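# Lift the rail off two posts onto rubber V pads

## Task

Move the rail off the two posts and set it down on the two rubber V-shaped pads below, so that in the end it no longer touches or sits on the posts; then open the grippers and pull the arms away. It only counts if the rail stays in place on the pads with no help from the robot.

## Robot and tools

Robot: two arms, left_arm and right_arm, each with seven joints and a parallel-jaw gripper. All poses in results use one world frame: origin on the table surface midway between the arms, +x pointing out across the table, +z up, and left_arm sitting toward +y. The arm names do not tell you which side of a picture an arm appears on. Reported hand positions are approximate and get less accurate the farther an arm reaches.

execute_actions takes "actions", a list holding zero or one item, and an optional "pictures" boolean (pictures come by default). An empty list just reports the state without moving anything. An item with "rows" (1 to 15 rows) and "steps" (1 to 15, default 15) is a motion; each step lasts 1/30 s, each row drives one step, and the final row repeats if rows run out. An item with only "steps" (up to 300) is a wait, measured from the previous result and including your reply time. A refused call sends nothing.

Every row is one flat list of 18 numbers covering both arms, even when only one arm should move: first left_arm's 7 joint targets, its gripper position and gripper speed, then the same nine for right_arm. Joint numbers are absolute target angles in radians in the same column order as the Joint positions line: waist, shoulder, upper arm roll, elbow, forearm roll, wrist pitch, wrist roll. Stated ranges: waist, upper arm roll, forearm roll and wrist roll -69.115 to 69.115; shoulder -2.250 to 2.250; elbow -2.580 to 2.580; wrist pitch -2.100 to 2.100. The true ends may differ by up to 0.013 rad. A target more than 0.013 past an end, and beyond the current angle, gets the call refused; a target past the real end is clipped there and may produce a "joint sent to its limit" line (possibly about an earlier action). Missing that line does not prove there is more room.

Gripper position is absolute, from -1 to 1: +1 is wide open (85 mm), 0 about 41 mm, the pads touch near -0.8, and -1 closes until blocked. Gripper speed is also -1 to 1: roughly 20 mm/s at -1, 85 at 0, 150 at +1. Grip force is not settable; a full close presses about 190 to 235 N per pad. To grip firmly, hold position at -1. For a gentle grip, open, then command a position just under the object's width. To release, command wider than the object. To keep a gripper unchanged, resend its previous two numbers, since 0 is a real command. Fingers stay put until the position changes by 0.01 or more, but can re-close by themselves if the object slips or is lost. position_measured_pct is about 50 - 50 x position (0 = open); stopping below about 90 short of the target means something is held or blocking, while about 90 or a bit higher means the pads met. The fingers point along the gripper's +z and close along its y; the reported point is between closed pads, fingertips extend about 19 mm beyond closed and 6 mm open, and closing pushes the tips about 13 mm farther out, so keep clearance above surfaces.

Motion limits: each step the joint command is held within 0.304 rad (first four joints) or 0.266 rad (last three) of the measured angle, and scaled back if it would move the hand more than 70 mm. Joints share speed and acceleration limits, start and stop together, and may lag a large target when results return. Between calls the arms keep heading for the last row until motion nearly stops or a step is HELD.

Result lines: the state line gives each arm's end_effector_position (m) and end_effector_quat_wxyz; Joint positions and Joint velocities per arm (rad, rad/s); joint torques in the same order, with per-arm offset, scale and noise. HELD marks steps where your row was not sent fully. "joint command not followed" means the clearance check altered or blocked joint targets. MOTOR HOT appears from 60 °C; at 75 °C that arm sags with weak braking (OVER-TEMPERATURE FAULT), so avoid holding loads for long while thinking. TORQUE FAULT: contact torque reaching a joint's load limit (48 N m for the first four, 30.2 for the last three, including the held weight) halts that arm for 10 s and drops the rest of the call.

zoom_image takes "camera" (cam_high, cam_low, cam_left_wrist, cam_right_wrist) and "region" [x0, y0, x1, y1] in pixels of that camera's latest image, origin top-left, at most 504 x 504. All images are 504x504, returned in that camera order. show_instructions shows the reference pages. finished_scene takes "scene" (integer) and ends and grades the current scene irreversibly; answering without a tool call ends everything.

Avoid: letting the rail drop or anything leave the table, slamming or pressing hard, arms colliding or pushing against each other, and releasing before the rail rests securely on both V pads off the posts. Brief external tugs on held parts may happen.

Each tool is called after "Call:" as name(argument=value, ...), one argument or row to a line, values as JSON.

Reference images:

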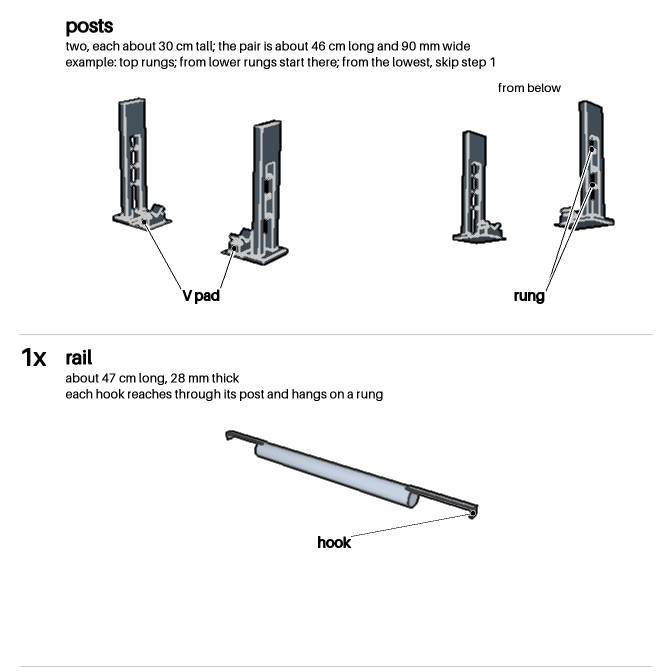

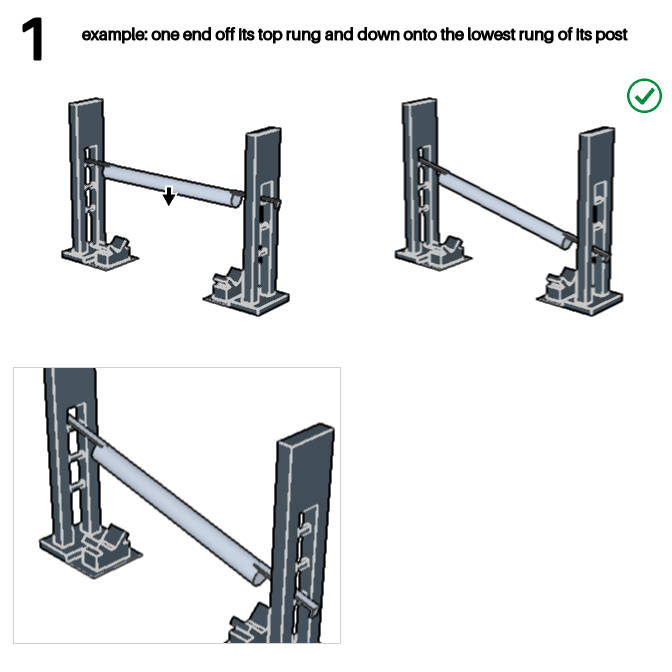

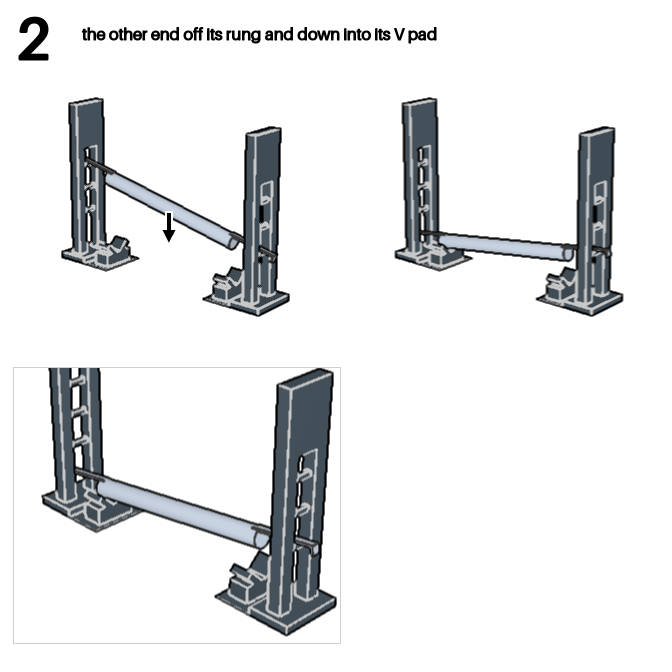

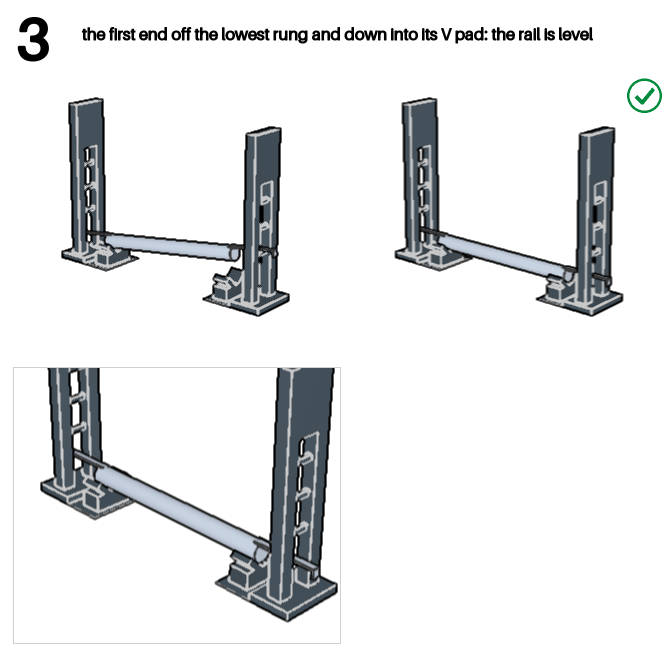

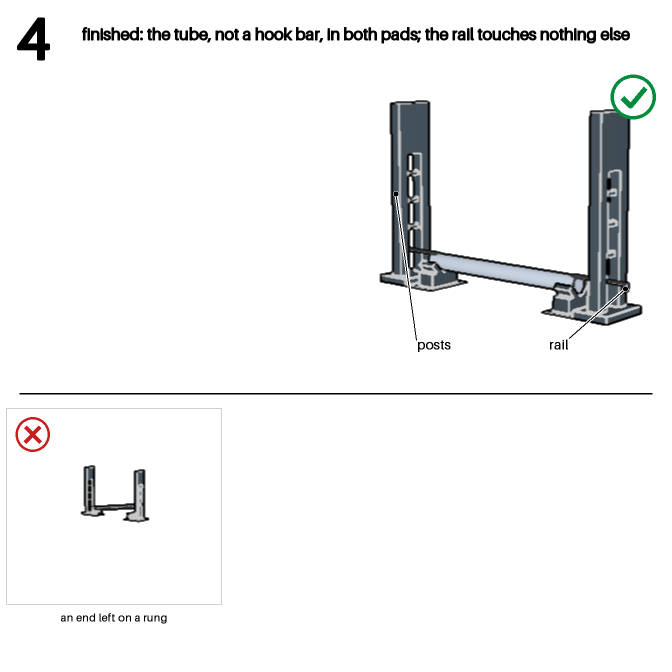

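## Session

Call:
execute_actions(
  actions=[],
)

Scene clock: 0.00 s of 4200.00 s.
left_arm: end_effector_position=(+0.2192, -0.0103, +0.2300) position_measured_pct=0.0 end_effector_quat_wxyz=(+0.095, -0.217, +0.968, +0.085) | right_arm: end_effector_position=(+0.6131, -0.9678, +0.1840) position_measured_pct=0.0 end_effector_quat_wxyz=(+0.485, +0.671, +0.265, +0.496)
Joint positions: left_arm=[ 1.396  0.448 -0.364  1.583 -0.097  1.21   2.95 ] | right_arm=[ 1.665  1.389 -0.901  1.171 -1.873  0.482  2.564]
Joint velocities: left_arm=[ 0.001  0.     0.002 -0.    -0.     0.001  0.001] | right_arm=[ 0.    -0.     0.    -0.    -0.    -0.001 -0.001]
Joint torques (N m, as the joint torque sensors report them, + toward a larger angle): no reading

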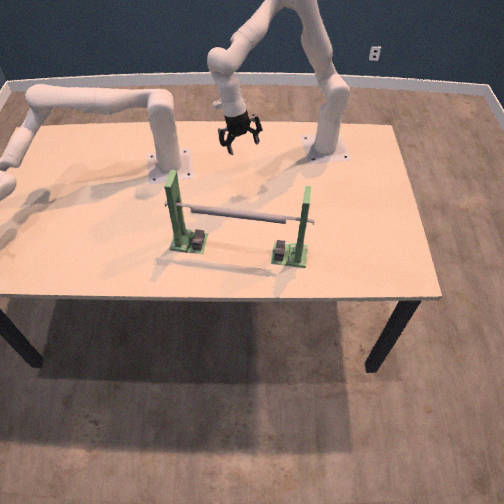

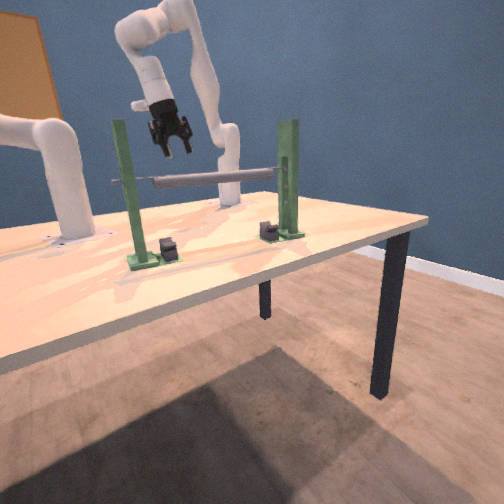

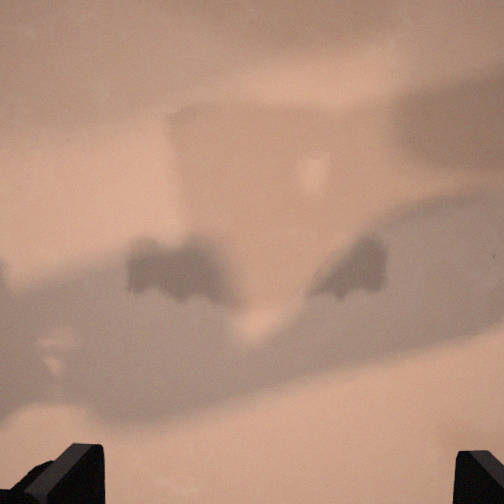

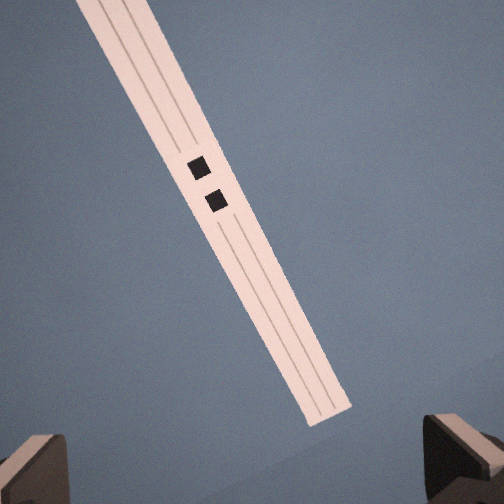

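Call:
zoom_image(
  camera="cam_high",
  region=[150, 160, 330, 280],
)

Call:
zoom_image(
  camera="cam_low",
  region=[100, 100, 320, 280],
)

Region (150, 160, 330, 280) of cam_high's 504x504 image, scaled by 2.800, with more detail than that image has.

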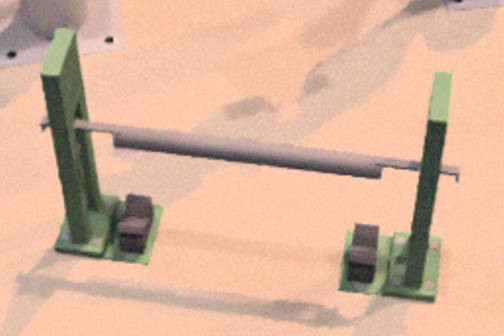

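Region (100, 100, 320, 280) of cam_low's 504x504 image, scaled by 2.291, with more detail than that image has; it fills the top 412 rows of this view, and the rest is white.

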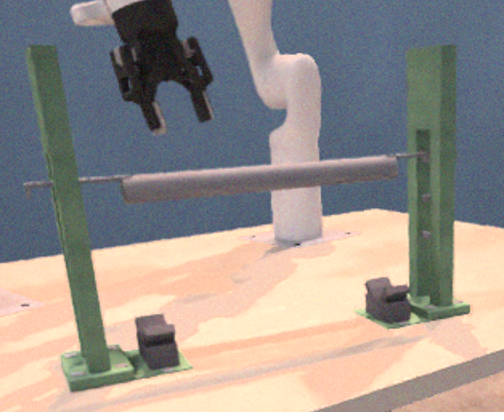

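Call:
zoom_image(
  camera="cam_low",
  region=[250, 110, 320, 250],
)

Call:
zoom_image(
  camera="cam_low",
  region=[100, 110, 200, 280],
)

Call:
zoom_image(
  camera="cam_high",
  region=[265, 180, 325, 275],
)

Call:
zoom_image(
  camera="cam_high",
  region=[155, 165, 215, 260],
)

Region (250, 110, 320, 250) of cam_low's 504x504 image, scaled by 3.600, with more detail than that image has.

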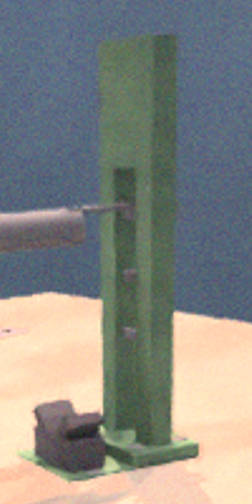

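Region (100, 110, 200, 280) of cam_low's 504x504 image, scaled by 2.965, with more detail than that image has; it fills the left 296 columns of this view, and the rest is white.

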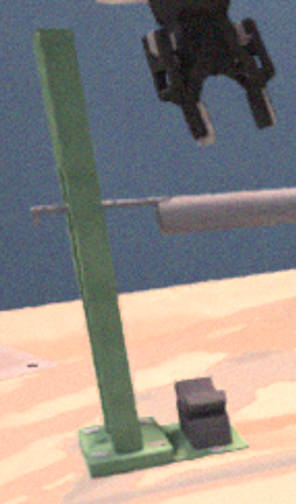

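Region (265, 180, 325, 275) of cam_high's 504x504 image, scaled by 5.305, with more detail than that image has; it fills the left 318 columns of this view, and the rest is white.

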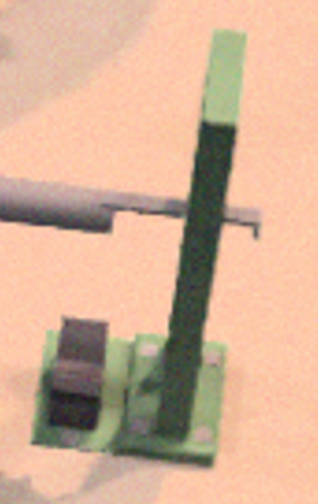

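Region (155, 165, 215, 260) of cam_high's 504x504 image, scaled by 5.305, with more detail than that image has; it fills the left 318 columns of this view, and the rest is white.

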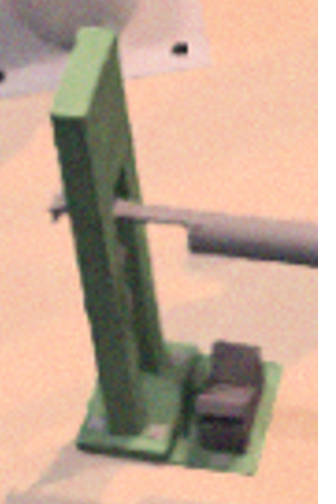

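Call:
execute_actions(
  actions=[
    {"rows": [[0.717,0.8725,0,0.7106,0,1.5585,3.52,1,0,1.665,1.389,-0.901,1.171,-1.873,0.482,2.564,1,0]], "steps": 15},
  ],
  pictures=false,
)

Call:
execute_actions(
  actions=[
    {"steps": 45},
  ],
)

Scene clock: 120.50 s of 4200.00 s.
left_arm: end_effector_position=(+0.2723, -0.0376, +0.1600) position_measured_pct=0.0 end_effector_quat_wxyz=(-0.029, -0.449, +0.877, +0.167) | right_arm: end_effector_position=(+0.6129, -0.9679, +0.1842) position_measured_pct=0.0 end_effector_quat_wxyz=(+0.485, +0.670, +0.265, +0.495)
Joint positions: left_arm=[ 0.988  0.8   -0.05   1.177 -0.011  1.503  3.306] | right_arm=[ 1.665  1.389 -0.901  1.171 -1.873  0.482  2.564]
Joint velocities: left_arm=[-0.801  0.274  0.22  -0.822  0.05   0.235  0.71 ] | right_arm=[-0.     0.     0.     0.002  0.     0.     0.001]
Joint torques (N m, as the joint torque sensors report them, + toward a larger angle): left_arm=[  0.07 -28.21  -0.33  -8.63   0.02   1.13   0.08] | right_arm=[ -0.27 -24.9   -9.21  -5.01  -0.06   3.29  -0.52]
Steps of this call (steps 1 to 90: nothing new was sent; then 117.00 s passed at rest; steps 91 to 105: all 15 steps of this action). Readings (joint positions | what the end effector reports):
91: left_arm=[1.394 0.450 -0.363 1.582 -0.097 1.211 2.950] | right_arm=[1.665 1.389 -0.901 1.171 -1.873 0.482 2.564] | left_arm position_measured_pct=0.0 | right_arm position_measured_pct=0.0
92: left_arm=[1.387 0.456 -0.358 1.576 -0.096 1.216 2.954] | right_arm=[1.665 1.389 -0.901 1.171 -1.873 0.482 2.564] | left_arm position_measured_pct=0.0 | right_arm position_measured_pct=0.0
94: left_arm=[1.355 0.486 -0.332 1.548 -0.087 1.239 2.977] | right_arm=[1.665 1.389 -0.901 1.171 -1.873 0.482 2.564] | left_arm position_measured_pct=0.0 | right_arm position_measured_pct=0.0
98: left_arm=[1.230 0.611 -0.211 1.426 -0.051 1.345 3.083] | right_arm=[1.665 1.389 -0.901 1.171 -1.873 0.482 2.564] | left_arm position_measured_pct=0.0 | right_arm position_measured_pct=0.0
105: the state above

Scene clock: 122.00 s of 4200.00 s.
left_arm: end_effector_position=(+0.4698, -0.0365, +0.2402) position_measured_pct=0.0 end_effector_quat_wxyz=(-0.000, -0.641, +0.767, +0.000) | right_arm: end_effector_position=(+0.6129, -0.9679, +0.1842) position_measured_pct=0.0 end_effector_quat_wxyz=(+0.485, +0.670, +0.265, +0.495)
Joint positions: left_arm=[0.717 0.873 0.    0.711 0.    1.558 3.52 ] | right_arm=[ 1.665  1.389 -0.901  1.171 -1.873  0.482  2.564]
Joint velocities: left_arm=[-0.     0.     0.001  0.    -0.     0.001 -0.   ] | right_arm=[-0.    -0.001  0.001 -0.001 -0.     0.001 -0.001]
Joint torques (N m, as the joint torque sensors report them, + toward a larger angle): left_arm=[  0.45 -25.59   0.03  -9.24   0.47  -0.2    0.15] | right_arm=[ -0.25 -24.55  -9.44  -5.17  -0.15   3.04  -0.24]
Steps of this call (steps 1 to 45: the robot went on to your last target). Readings (joint positions | what the end effector reports):
1: left_arm=[0.962 0.808 -0.044 1.150 -0.010 1.510 3.328] | right_arm=[1.665 1.389 -0.901 1.171 -1.873 0.482 2.564] | left_arm position_measured_pct=0.0 | right_arm position_measured_pct=0.0
2: left_arm=[0.938 0.814 -0.040 1.123 -0.009 1.515 3.348] | right_arm=[1.665 1.389 -0.901 1.171 -1.873 0.482 2.564] | left_arm position_measured_pct=0.0 | right_arm position_measured_pct=0.0
4: left_arm=[0.896 0.825 -0.033 1.068 -0.008 1.523 3.382] | right_arm=[1.665 1.389 -0.901 1.171 -1.873 0.482 2.564] | left_arm position_measured_pct=0.0 | right_arm position_measured_pct=0.0
8: left_arm=[0.831 0.843 -0.021 0.954 -0.005 1.536 3.433] | right_arm=[1.665 1.389 -0.901 1.171 -1.873 0.482 2.564] | left_arm position_measured_pct=0.0 | right_arm position_measured_pct=0.0
45: the state above
All arms were judged still, so your last target was given up. Only a new action makes them travel on or press farther. Fingers that are still opening or closing keep moving.
camera_calibration (this result's frames):
cam_left_wrist: T_world_to_cam=[[-0.985095, 0.170589, -0.0220749, 0.480316], [0.170197, 0.985235, 0.0185841, 0.00635886], [0.0249192, 0.01455, -0.999584, 0.372667], [0, 0, 0, 1]] pos_world=[0.462788, -0.093624, 0.382996]
cam_right_wrist: T_world_to_cam=[[-0.173645, -0.400652, 0.899625, -0.454959], [-0.388378, -0.811605, -0.436417, -0.421059], [0.904991, -0.425177, -0.0146733, -0.814821], [0, 0, 0, 1]] pos_world=[0.494875, -0.870457, 0.213579]

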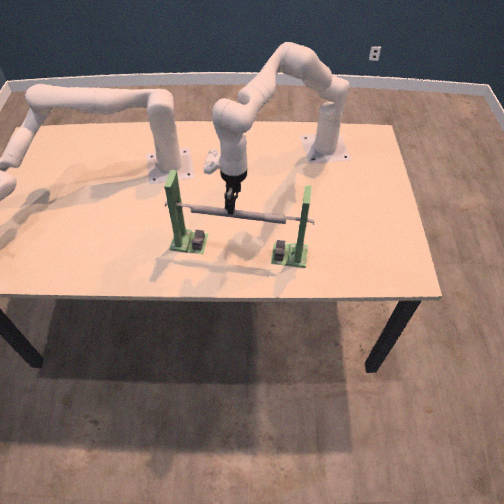

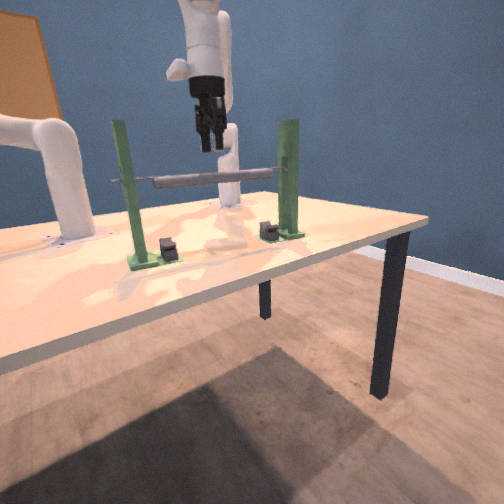

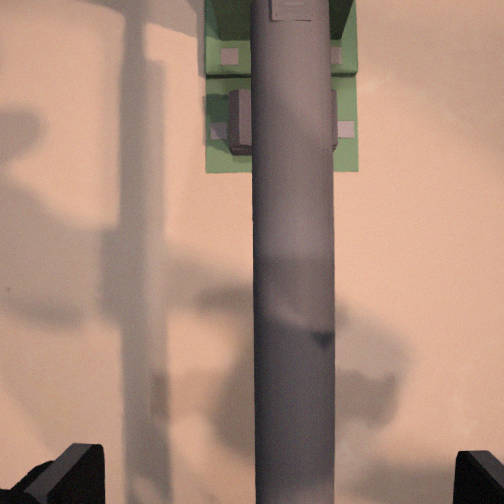

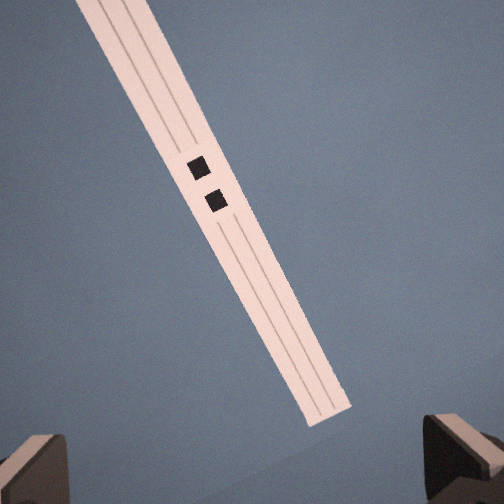

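Call:
execute_actions(
  actions=[
    {"rows": [[0.7207,0.882,0,0.9325,0,1.3271,3.5234,1,0,1.665,1.389,-0.901,1.171,-1.873,0.482,2.564,1,0]], "steps": 15},
  ],
  pictures=false,
)

Call:
execute_actions(
  actions=[
    {"steps": 10},
  ],
)

Scene clock: 140.20 s of 4200.00 s.
left_arm: end_effector_position=(+0.4628, -0.0348, +0.1642) position_measured_pct=0.0 end_effector_quat_wxyz=(-0.000, -0.641, +0.767, +0.001) | right_arm: end_effector_position=(+0.6129, -0.9679, +0.1842) position_measured_pct=0.0 end_effector_quat_wxyz=(+0.485, +0.670, +0.265, +0.495)
Joint positions: left_arm=[ 0.721  0.884 -0.     0.932 -0.     1.327  3.523] | right_arm=[ 1.665  1.389 -0.901  1.171 -1.873  0.482  2.564]
Joint velocities: left_arm=[ 0.    -0.014  0.     0.012 -0.    -0.011 -0.   ] | right_arm=[ 0.     0.001 -0.    -0.002  0.001  0.     0.   ]
Joint torques (N m, as the joint torque sensors report them, + toward a larger angle): left_arm=[  0.27 -25.55   0.15  -8.99   0.47  -0.25   0.08] | right_arm=[ -0.32 -24.7   -9.2   -5.01  -0.18   3.13  -0.33]
Steps of this call (steps 1 to 90: nothing new was sent; then 14.70 s passed at rest; steps 91 to 105: all 15 steps of this action). Readings (joint positions | what the end effector reports):
91: left_arm=[0.717 0.872 -0.000 0.712 -0.000 1.558 3.520] | right_arm=[1.665 1.389 -0.901 1.171 -1.873 0.482 2.564] | left_arm position_measured_pct=0.0 | right_arm position_measured_pct=0.0
92: left_arm=[0.717 0.872 -0.000 0.717 -0.000 1.552 3.520] | right_arm=[1.665 1.389 -0.901 1.171 -1.873 0.482 2.564] | left_arm position_measured_pct=0.0 | right_arm position_measured_pct=0.0
94: left_arm=[0.718 0.872 0.000 0.744 -0.000 1.524 3.520] | right_arm=[1.665 1.389 -0.901 1.171 -1.873 0.482 2.564] | left_arm position_measured_pct=0.0 | right_arm position_measured_pct=0.0
98: left_arm=[0.719 0.877 0.000 0.855 0.000 1.408 3.522] | right_arm=[1.665 1.389 -0.901 1.171 -1.873 0.482 2.564] | left_arm position_measured_pct=0.0 | right_arm position_measured_pct=0.0
105: the state above

Scene clock: 140.53 s of 4200.00 s.
left_arm: end_effector_position=(+0.4628, -0.0349, +0.1651) position_measured_pct=0.0 end_effector_quat_wxyz=(-0.000, -0.641, +0.767, +0.000) | right_arm: end_effector_position=(+0.6129, -0.9679, +0.1842) position_measured_pct=0.0 end_effector_quat_wxyz=(+0.485, +0.670, +0.265, +0.495)
Joint positions: left_arm=[0.721 0.882 0.    0.932 0.    1.327 3.523] | right_arm=[ 1.665  1.389 -0.901  1.171 -1.873  0.482  2.564]
Joint velocities: left_arm=[-0.001 -0.001  0.     0.     0.     0.     0.   ] | right_arm=[-0.001  0.     0.001  0.002 -0.     0.     0.   ]
Joint torques (N m, as the joint torque sensors report them, + toward a larger angle): left_arm=[  0.31 -25.52   0.03  -9.1    0.55  -0.16   0.1 ] | right_arm=[ -0.1  -24.7   -8.81  -4.82   0.01   3.24  -0.45]
Steps of this call (steps 1 to 10: the robot went on to your last target). Readings (joint positions | what the end effector reports):
1: left_arm=[0.721 0.883 -0.000 0.932 -0.000 1.327 3.523] | right_arm=[1.665 1.389 -0.901 1.171 -1.873 0.482 2.564] | left_arm position_measured_pct=0.0 | right_arm position_measured_pct=0.0
2: left_arm=[0.721 0.883 -0.000 0.932 -0.000 1.327 3.523] | right_arm=[1.665 1.389 -0.901 1.171 -1.873 0.482 2.564] | left_arm position_measured_pct=0.0 | right_arm position_measured_pct=0.0
4: left_arm=[0.721 0.883 0.000 0.932 0.000 1.327 3.523] | right_arm=[1.665 1.389 -0.901 1.171 -1.873 0.482 2.564] | left_arm position_measured_pct=0.0 | right_arm position_measured_pct=0.0
8: left_arm=[0.721 0.882 0.000 0.932 0.000 1.327 3.523] | right_arm=[1.665 1.389 -0.901 1.171 -1.873 0.482 2.564] | left_arm position_measured_pct=0.0 | right_arm position_measured_pct=0.0
10: the state above
camera_calibration (this result's frames):
cam_left_wrist: T_world_to_cam=[[-0.985045, 0.170884, -0.022027, 0.471454], [0.170492, 0.985183, 0.0186029, 0.00721003], [0.0248796, 0.0145693, -0.999584, 0.297771], [0, 0, 0, 1]] pos_world=[0.455766, -0.0920055, 0.307898]
cam_right_wrist: T_world_to_cam=[[-0.173645, -0.400652, 0.899625, -0.454959], [-0.388378, -0.811605, -0.436417, -0.421059], [0.904991, -0.425177, -0.0146732, -0.814822], [0, 0, 0, 1]] pos_world=[0.494875, -0.870457, 0.213579]

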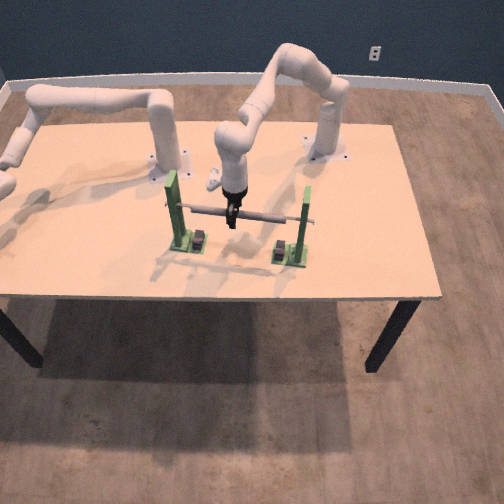

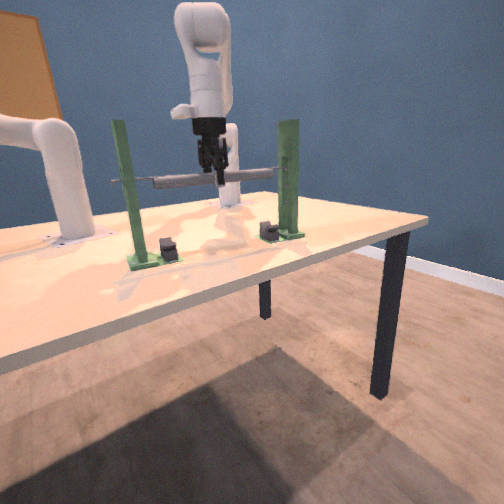

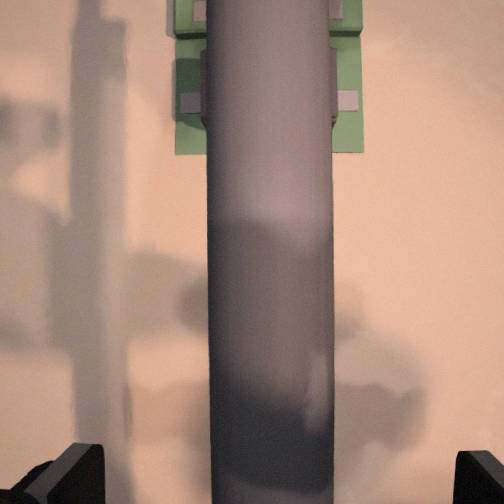

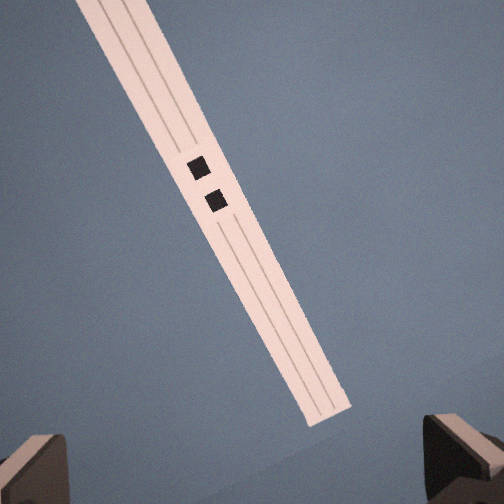

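Call:
zoom_image(
  camera="cam_low",
  region=[150, 110, 290, 210],
)

Region (150, 110, 290, 210) of cam_low's 504x504 image, scaled by 3.600, with more detail than that image has; it fills the top 360 rows of this view, and the rest is white.

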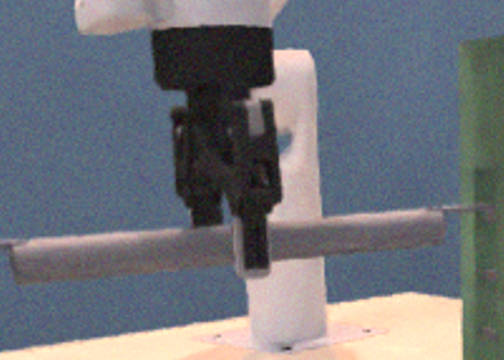

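Call:
execute_actions(
  actions=[
    {"rows": [[0.7207,0.882,0,0.9325,0,1.3271,3.5234,-1,-0.3,1.665,1.389,-0.901,1.171,-1.873,0.482,2.564,1,0]], "steps": 15},
  ],
  pictures=false,
)

Call:
execute_actions(
  actions=[
    {"steps": 20},
  ],
)

Scene clock: 147.13 s of 4200.00 s.
left_arm: end_effector_position=(+0.4628, -0.0349, +0.1651) position_measured_pct=28.6 end_effector_quat_wxyz=(-0.000, -0.641, +0.767, +0.000) | right_arm: end_effector_position=(+0.6129, -0.9679, +0.1842) position_measured_pct=0.0 end_effector_quat_wxyz=(+0.485, +0.670, +0.265, +0.495)
Joint positions: left_arm=[ 0.721  0.882 -0.     0.932  0.     1.327  3.523] | right_arm=[ 1.665  1.389 -0.901  1.171 -1.873  0.482  2.564]
Joint velocities: left_arm=[ 0.001  0.     0.001 -0.     0.001 -0.002 -0.   ] | right_arm=[-0.     0.001  0.     0.     0.    -0.     0.   ]
Joint torques (N m, as the joint torque sensors report them, + toward a larger angle): left_arm=[  0.14 -25.42   0.24  -9.4    0.67  -0.07   0.19] | right_arm=[  0.06 -24.81  -9.28  -4.43  -0.12   3.24  -0.59]
Steps of this call (steps 1 to 15: the robot went on to your last target; steps 16 to 90: nothing new was sent; then 3.10 s passed at rest; steps 91 to 105: all 15 steps of this action). Readings (joint positions | what the end effector reports):
91: left_arm=[0.721 0.882 0.000 0.932 0.000 1.327 3.523] | right_arm=[1.665 1.389 -0.901 1.171 -1.873 0.482 2.564] | left_arm position_measured_pct=0.0 | right_arm position_measured_pct=0.0
92: left_arm=[0.721 0.882 0.000 0.932 0.000 1.327 3.523] | right_arm=[1.665 1.389 -0.901 1.171 -1.873 0.482 2.564] | left_arm position_measured_pct=0.4 | right_arm position_measured_pct=0.0
94: left_arm=[0.721 0.882 0.000 0.932 0.000 1.327 3.523] | right_arm=[1.665 1.389 -0.901 1.171 -1.873 0.482 2.564] | left_arm position_measured_pct=3.6 | right_arm position_measured_pct=0.0
98: left_arm=[0.721 0.882 -0.000 0.932 -0.000 1.327 3.523] | right_arm=[1.665 1.389 -0.901 1.171 -1.873 0.482 2.564] | left_arm position_measured_pct=12.3 | right_arm position_measured_pct=0.0
105: the state above

Scene clock: 147.80 s of 4200.00 s.
left_arm: end_effector_position=(+0.4636, -0.0349, +0.1656) position_measured_pct=66.7 end_effector_quat_wxyz=(+0.000, -0.642, +0.767, -0.001) | right_arm: end_effector_position=(+0.6129, -0.9679, +0.1842) position_measured_pct=0.0 end_effector_quat_wxyz=(+0.485, +0.670, +0.265, +0.495)
Joint positions: left_arm=[ 0.72   0.882 -0.     0.932  0.     1.326  3.524] | right_arm=[ 1.665  1.389 -0.901  1.171 -1.873  0.482  2.564]
Joint velocities: left_arm=[-0.    -0.     0.002  0.     0.    -0.001 -0.   ] | right_arm=[ 0.001 -0.    -0.001  0.001  0.001 -0.001  0.   ]
Joint torques (N m, as the joint torque sensors report them, + toward a larger angle): left_arm=[  0.75 -25.01   0.11  -8.55   0.44   0.21  -0.27] | right_arm=[ -0.32 -24.82  -9.66  -5.03  -0.14   3.22  -0.55]
Steps of this call (steps 1 to 15: the robot went on to your last target; steps 16 to 20: nothing new was sent). Readings (joint positions | what the end effector reports):
1: left_arm=[0.721 0.882 -0.000 0.932 0.000 1.327 3.523] | right_arm=[1.665 1.389 -0.901 1.171 -1.873 0.482 2.564] | left_arm position_measured_pct=30.6 | right_arm position_measured_pct=0.0
2: left_arm=[0.721 0.882 0.000 0.932 0.000 1.327 3.523] | right_arm=[1.665 1.389 -0.901 1.171 -1.873 0.482 2.564] | left_arm position_measured_pct=32.9 | right_arm position_measured_pct=0.0
4: left_arm=[0.721 0.882 0.000 0.932 0.000 1.327 3.523] | right_arm=[1.665 1.389 -0.901 1.171 -1.873 0.482 2.564] | left_arm position_measured_pct=37.7 | right_arm position_measured_pct=0.0
8: left_arm=[0.721 0.882 0.000 0.932 0.000 1.327 3.523] | right_arm=[1.665 1.389 -0.901 1.171 -1.873 0.482 2.564] | left_arm position_measured_pct=46.8 | right_arm position_measured_pct=0.0
20: the state above
All arms were judged still, so your last target was given up. Only a new action makes them travel on or press farther. Fingers that are still opening or closing keep moving.
camera_calibration (this result's frames):
cam_left_wrist: T_world_to_cam=[[-0.985296, 0.169161, -0.0240244, 0.472613], [0.168765, 0.985497, 0.0176966, 0.00807705], [0.0266696, 0.0133819, -0.999555, 0.297433], [0, 0, 0, 1]] pos_world=[0.456368, -0.0918881, 0.308512]
cam_right_wrist: T_world_to_cam=[[-0.173645, -0.400652, 0.899625, -0.454959], [-0.388378, -0.811605, -0.436417, -0.421059], [0.904991, -0.425177, -0.0146732, -0.814822], [0, 0, 0, 1]] pos_world=[0.494875, -0.870457, 0.213579]

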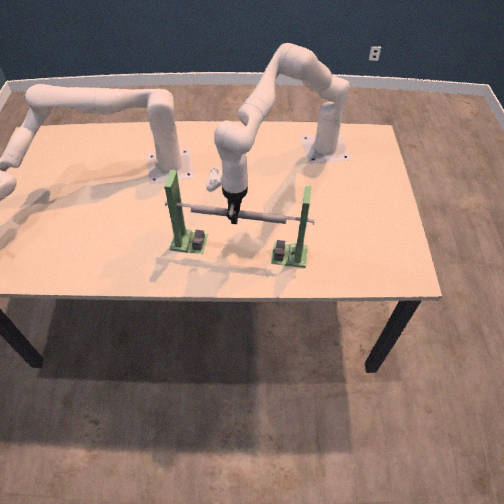

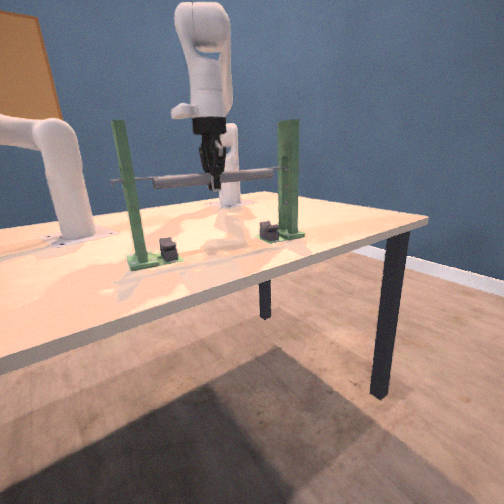

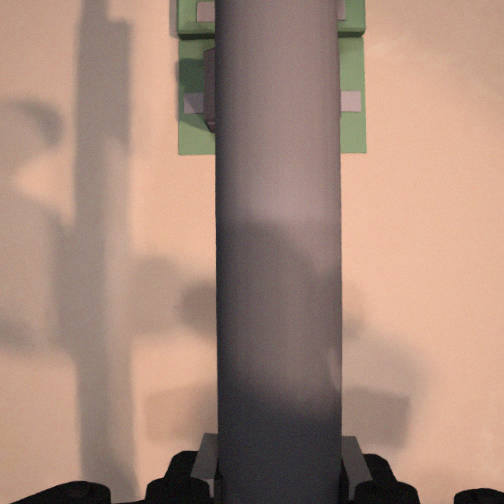

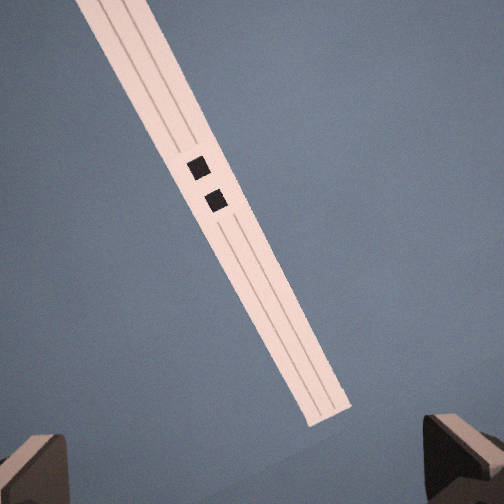

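Call:
execute_actions(
  actions=[
    {"rows": [[0.7207,0.8737,0,0.9099,0,1.358,3.5234,-1,-0.3,1.665,1.389,-0.901,1.171,-1.873,0.482,2.564,1,0]], "steps": 15},
  ],
)

Call:
zoom_image(
  camera="cam_low",
  region=[250, 140, 310, 250],
)

Call:
zoom_image(
  camera="cam_low",
  region=[100, 150, 180, 210],
)

Scene clock: 159.57 s of 4200.00 s.
left_arm: end_effector_position=(+0.4628, -0.0349, +0.1772) position_measured_pct=66.7 end_effector_quat_wxyz=(-0.000, -0.641, +0.767, +0.000) | right_arm: end_effector_position=(+0.6129, -0.9679, +0.1842) position_measured_pct=0.0 end_effector_quat_wxyz=(+0.485, +0.670, +0.265, +0.495)
Joint positions: left_arm=[0.721 0.874 0.    0.91  0.    1.358 3.523] | right_arm=[ 1.665  1.389 -0.901  1.171 -1.873  0.482  2.564]
Joint velocities: left_arm=[-0.    -0.    -0.001  0.    -0.002  0.     0.   ] | right_arm=[ 0.     0.001  0.001 -0.001 -0.    -0.    -0.   ]
Joint torques (N m, as the joint torque sensors report them, + toward a larger angle): left_arm=[  0.2  -30.62   0.19 -11.72   0.45  -0.17   0.01] | right_arm=[ -0.54 -25.    -9.17  -4.94   0.12   3.21  -0.39]
Steps of this call (steps 1 to 90: nothing new was sent; then 8.27 s passed at rest; steps 91 to 105: all 15 steps of this action). Readings (joint positions | what the end effector reports):
91: left_arm=[0.720 0.881 -0.000 0.931 0.000 1.327 3.524] | right_arm=[1.665 1.389 -0.901 1.171 -1.873 0.482 2.564] | left_arm position_measured_pct=66.7 | right_arm position_measured_pct=0.0
92: left_arm=[0.720 0.881 -0.000 0.927 0.000 1.335 3.524] | right_arm=[1.665 1.389 -0.901 1.171 -1.873 0.482 2.564] | left_arm position_measured_pct=66.7 | right_arm position_measured_pct=0.0
94: left_arm=[0.720 0.879 -0.000 0.917 0.000 1.351 3.523] | right_arm=[1.665 1.389 -0.901 1.171 -1.873 0.482 2.564] | left_arm position_measured_pct=66.7 | right_arm position_measured_pct=0.0
98: left_arm=[0.721 0.875 0.000 0.911 0.000 1.357 3.523] | right_arm=[1.665 1.389 -0.901 1.171 -1.873 0.482 2.564] | left_arm position_measured_pct=66.7 | right_arm position_measured_pct=0.0
105: the state above
camera_calibration (this result's frames):
cam_left_wrist: T_world_to_cam=[[-0.985044, 0.170884, -0.0220671, 0.471711], [0.170492, 0.985184, 0.018571, 0.00698772], [0.0249137, 0.014531, -0.999584, 0.309908], [0, 0, 0, 1]] pos_world=[0.455744, -0.0919953, 0.320059]
cam_right_wrist: T_world_to_cam=[[-0.173645, -0.400652, 0.899625, -0.454959], [-0.388378, -0.811605, -0.436417, -0.421058], [0.904991, -0.425177, -0.0146734, -0.814822], [0, 0, 0, 1]] pos_world=[0.494875, -0.870457, 0.213579]

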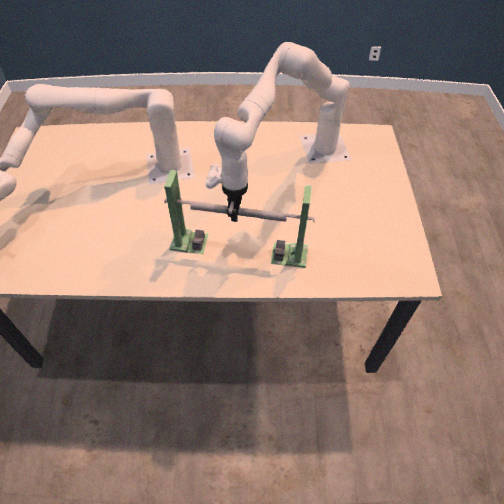

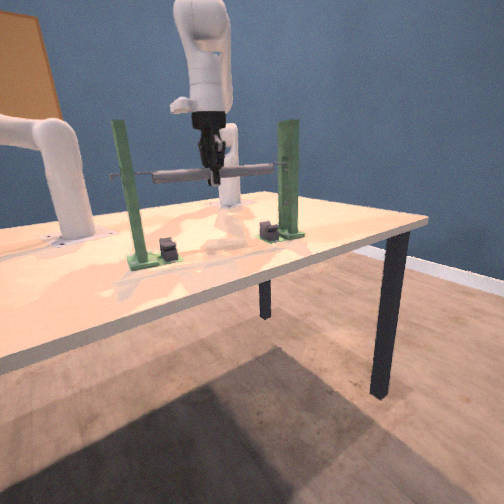

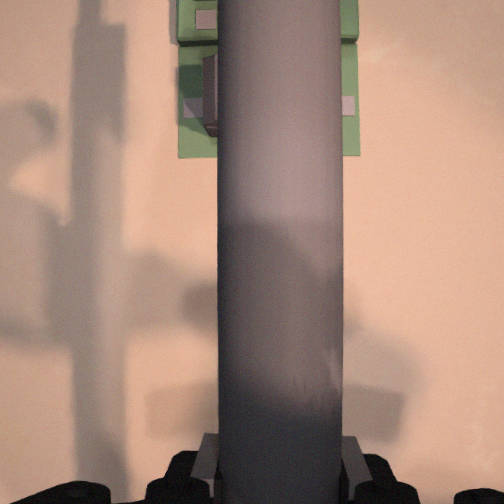

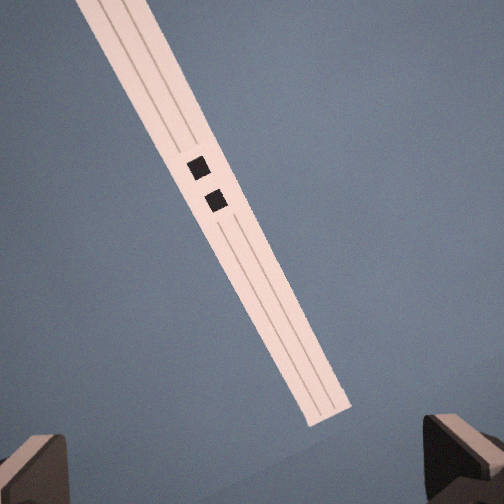

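Region (250, 140, 310, 250) of cam_low's 504x504 image, scaled by 4.582, with more detail than that image has; it fills the left 275 columns of this view, and the rest is white.

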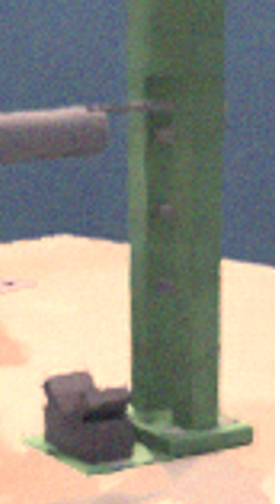

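Region (100, 150, 180, 210) of cam_low's 504x504 image, scaled by 6.300, with more detail than that image has; it fills the top 378 rows of this view, and the rest is white.

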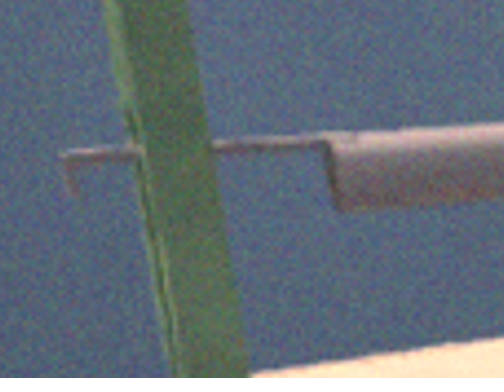

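Call:
execute_actions(
  actions=[
    {"rows": [[0.7207,0.8689,0,0.8938,0,1.3789,3.5234,-1,-0.3,1.665,1.389,-0.901,1.171,-1.873,0.482,2.564,1,0]], "steps": 10},
  ],
  pictures=false,
)

Call:
execute_actions(
  actions=[
    {"rows": [[0.7326,0.8802,0,0.8705,0,1.3909,3.5353,-1,-0.3,1.665,1.389,-0.901,1.171,-1.873,0.482,2.564,1,0],[0.7326,0.8802,0,0.8705,0,1.3909,3.5353,-1,-0.3,1.665,1.389,-0.901,1.171,-1.873,0.482,2.564,1,0],[0.7326,0.8802,0,0.8705,0,1.3909,3.5353,-1,-0.3,1.665,1.389,-0.901,1.171,-1.873,0.482,2.564,1,0],[0.7444,0.8915,0,0.8473,0,1.4029,3.5471,-1,-0.3,1.665,1.389,-0.901,1.171,-1.873,0.482,2.564,1,0],[0.7444,0.8915,0,0.8473,0,1.4029,3.5471,-1,-0.3,1.665,1.389,-0.901,1.171,-1.873,0.482,2.564,1,0],[0.7444,0.8915,0,0.8473,0,1.4029,3.5471,-1,-0.3,1.665,1.389,-0.901,1.171,-1.873,0.482,2.564,1,0],[0.7563,0.9028,0,0.824,0,1.4148,3.559,-1,-0.3,1.665,1.389,-0.901,1.171,-1.873,0.482,2.564,1,0],[0.7563,0.9028,0,0.824,0,1.4148,3.559,-1,-0.3,1.665,1.389,-0.901,1.171,-1.873,0.482,2.564,1,0],[0.7563,0.9028,0,0.824,0,1.4148,3.559,-1,-0.3,1.665,1.389,-0.901,1.171,-1.873,0.482,2.564,1,0],[0.7681,0.9141,0,0.8007,0,1.4268,3.5708,-1,-0.3,1.665,1.389,-0.901,1.171,-1.873,0.482,2.564,1,0]], "steps": 15},
  ],
)

Call:
zoom_image(
  camera="cam_high",
  region=[155, 180, 325, 240],
)

Call:
zoom_image(
  camera="cam_low",
  region=[230, 140, 310, 220],
)

Scene clock: 173.43 s of 4200.00 s.
left_arm: end_effector_position=(+0.4628, -0.0349, +0.1853) position_measured_pct=66.7 end_effector_quat_wxyz=(+0.000, -0.641, +0.767, -0.000) | right_arm: end_effector_position=(+0.6129, -0.9679, +0.1842) position_measured_pct=0.0 end_effector_quat_wxyz=(+0.485, +0.670, +0.265, +0.495)
Joint positions: left_arm=[0.721 0.869 0.    0.894 0.    1.379 3.523] | right_arm=[ 1.665  1.389 -0.901  1.171 -1.873  0.482  2.564]
Joint velocities: left_arm=[ 0.001  0.001  0.    -0.001 -0.001  0.003 -0.001] | right_arm=[-0.    -0.002  0.    -0.001 -0.     0.     0.001]
Joint torques (N m, as the joint torque sensors report them, + toward a larger angle): left_arm=[  0.38 -30.33   0.16 -11.94   0.42  -0.25   0.23] | right_arm=[ -0.12 -24.37  -9.28  -5.01  -0.23   3.05  -0.39]
Steps of this call (steps 1 to 15: the robot went on to your last target; steps 16 to 90: nothing new was sent; then 10.53 s passed at rest; steps 91 to 100: all 10 steps of this action). Readings (joint positions | what the end effector reports):
91: left_arm=[0.721 0.873 -0.000 0.909 -0.000 1.359 3.523] | right_arm=[1.665 1.389 -0.901 1.171 -1.873 0.482 2.564] | left_arm position_measured_pct=66.7 | right_arm position_measured_pct=0.0
92: left_arm=[0.721 0.873 -0.000 0.905 0.000 1.365 3.523] | right_arm=[1.665 1.389 -0.901 1.171 -1.873 0.482 2.564] | left_arm position_measured_pct=66.7 | right_arm position_measured_pct=0.0
94: left_arm=[0.721 0.870 -0.000 0.897 -0.000 1.375 3.523] | right_arm=[1.665 1.389 -0.901 1.171 -1.873 0.482 2.564] | left_arm position_measured_pct=66.7 | right_arm position_measured_pct=0.0
98: left_arm=[0.721 0.869 0.000 0.894 -0.000 1.379 3.523] | right_arm=[1.665 1.389 -0.901 1.171 -1.873 0.482 2.564] | left_arm position_measured_pct=66.7 | right_arm position_measured_pct=0.0
100: the state above

Scene clock: 173.93 s of 4200.00 s.
left_arm: end_effector_position=(+0.4570, -0.0672, +0.1858) position_measured_pct=66.7 end_effector_quat_wxyz=(-0.001, -0.641, +0.767, -0.001) | right_arm: end_effector_position=(+0.6129, -0.9679, +0.1842) position_measured_pct=0.0 end_effector_quat_wxyz=(+0.485, +0.670, +0.265, +0.495)
Joint positions: left_arm=[0.767 0.912 0.001 0.803 0.001 1.426 3.57 ] | right_arm=[ 1.665  1.389 -0.901  1.171 -1.873  0.482  2.564]
Joint velocities: left_arm=[ 0.018  0.01  -0.002 -0.035 -0.004  0.018  0.014] | right_arm=[-0.    -0.    -0.     0.    -0.002 -0.001  0.001]
Joint torques (N m, as the joint torque sensors report them, + toward a larger angle): left_arm=[ -0.86 -31.04  -0.58 -11.07  -0.08  -0.08   0.12] | right_arm=[ -0.13 -24.49  -9.1   -4.93  -0.2    3.21  -0.31]
Steps of this call (steps 1 to 15: all 15 steps of this action). Readings (joint positions | what the end effector reports):
1: left_arm=[0.721 0.870 -0.000 0.893 -0.000 1.380 3.524] | right_arm=[1.665 1.389 -0.901 1.171 -1.873 0.482 2.564] | left_arm position_measured_pct=66.7 | right_arm position_measured_pct=0.0
2: left_arm=[0.724 0.873 -0.001 0.887 -0.001 1.382 3.526] | right_arm=[1.665 1.389 -0.901 1.171 -1.873 0.482 2.564] | left_arm position_measured_pct=66.7 | right_arm position_measured_pct=0.0
4: left_arm=[0.731 0.879 -0.001 0.874 -0.000 1.389 3.533] | right_arm=[1.665 1.389 -0.901 1.171 -1.873 0.482 2.564] | left_arm position_measured_pct=66.7 | right_arm position_measured_pct=0.0
8: left_arm=[0.746 0.894 -0.000 0.844 -0.000 1.405 3.549] | right_arm=[1.665 1.389 -0.901 1.171 -1.873 0.482 2.564] | left_arm position_measured_pct=66.7 | right_arm position_measured_pct=0.0
15: the state above
camera_calibration (this result's frames):
cam_left_wrist: T_world_to_cam=[[-0.985038, 0.170921, -0.0220631, 0.471731], [0.170568, 0.985199, 0.0169926, 0.0399375], [0.0246409, 0.0129751, -0.999612, 0.319122], [0, 0, 0, 1]] pos_world=[0.449998, -0.124116, 0.328727]
cam_right_wrist: T_world_to_cam=[[-0.173645, -0.400652, 0.899625, -0.454959], [-0.388378, -0.811605, -0.436417, -0.421059], [0.904991, -0.425177, -0.0146732, -0.814822], [0, 0, 0, 1]] pos_world=[0.494875, -0.870457, 0.213579]

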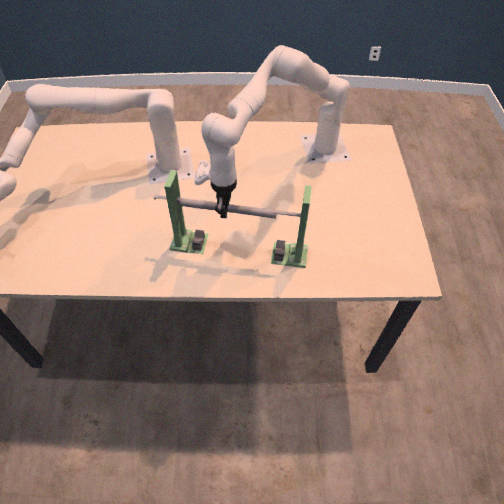

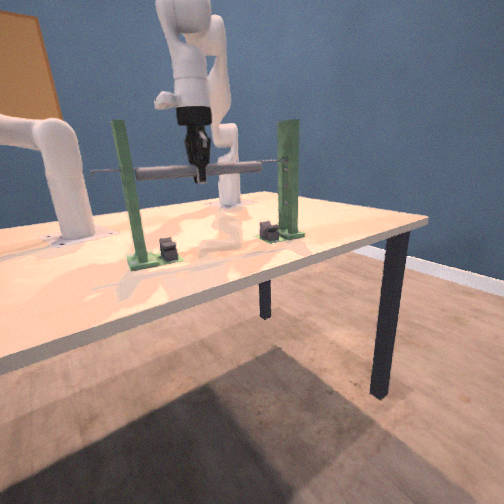

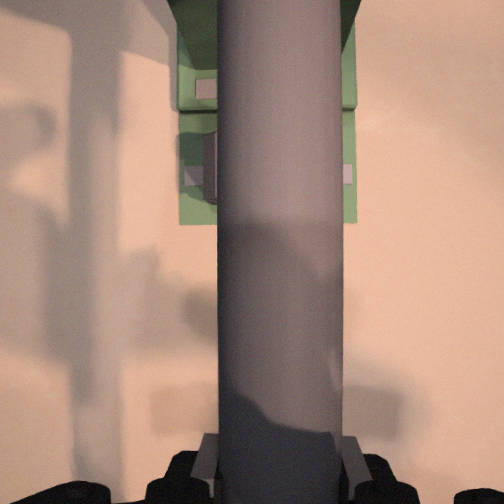

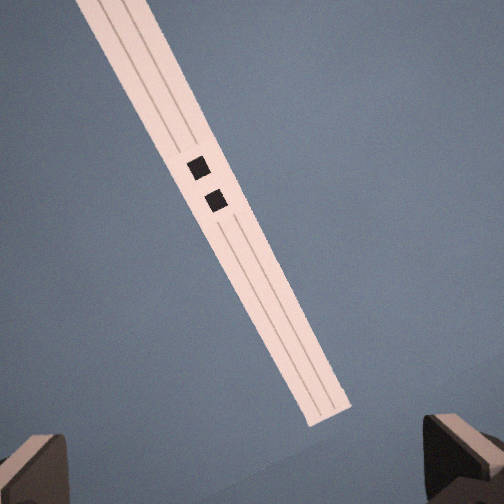

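Region (155, 180, 325, 240) of cam_high's 504x504 image, scaled by 2.965, with more detail than that image has; it fills the top 178 rows of this view, and the rest is white.

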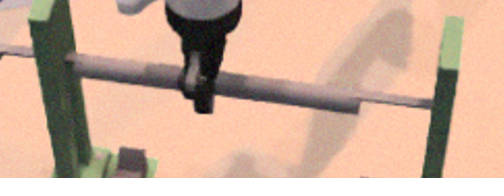

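Region (230, 140, 310, 220) of cam_low's 504x504 image, scaled by 6.300, with more detail than that image has.

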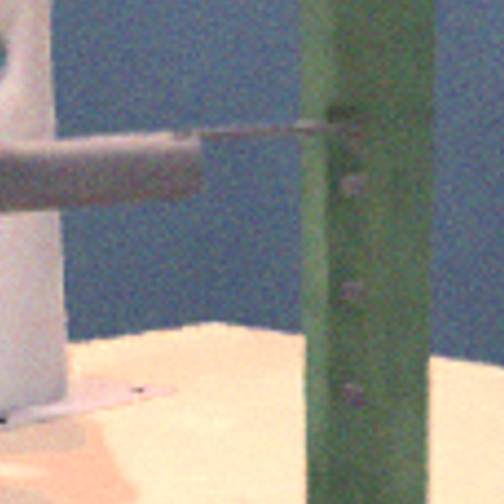

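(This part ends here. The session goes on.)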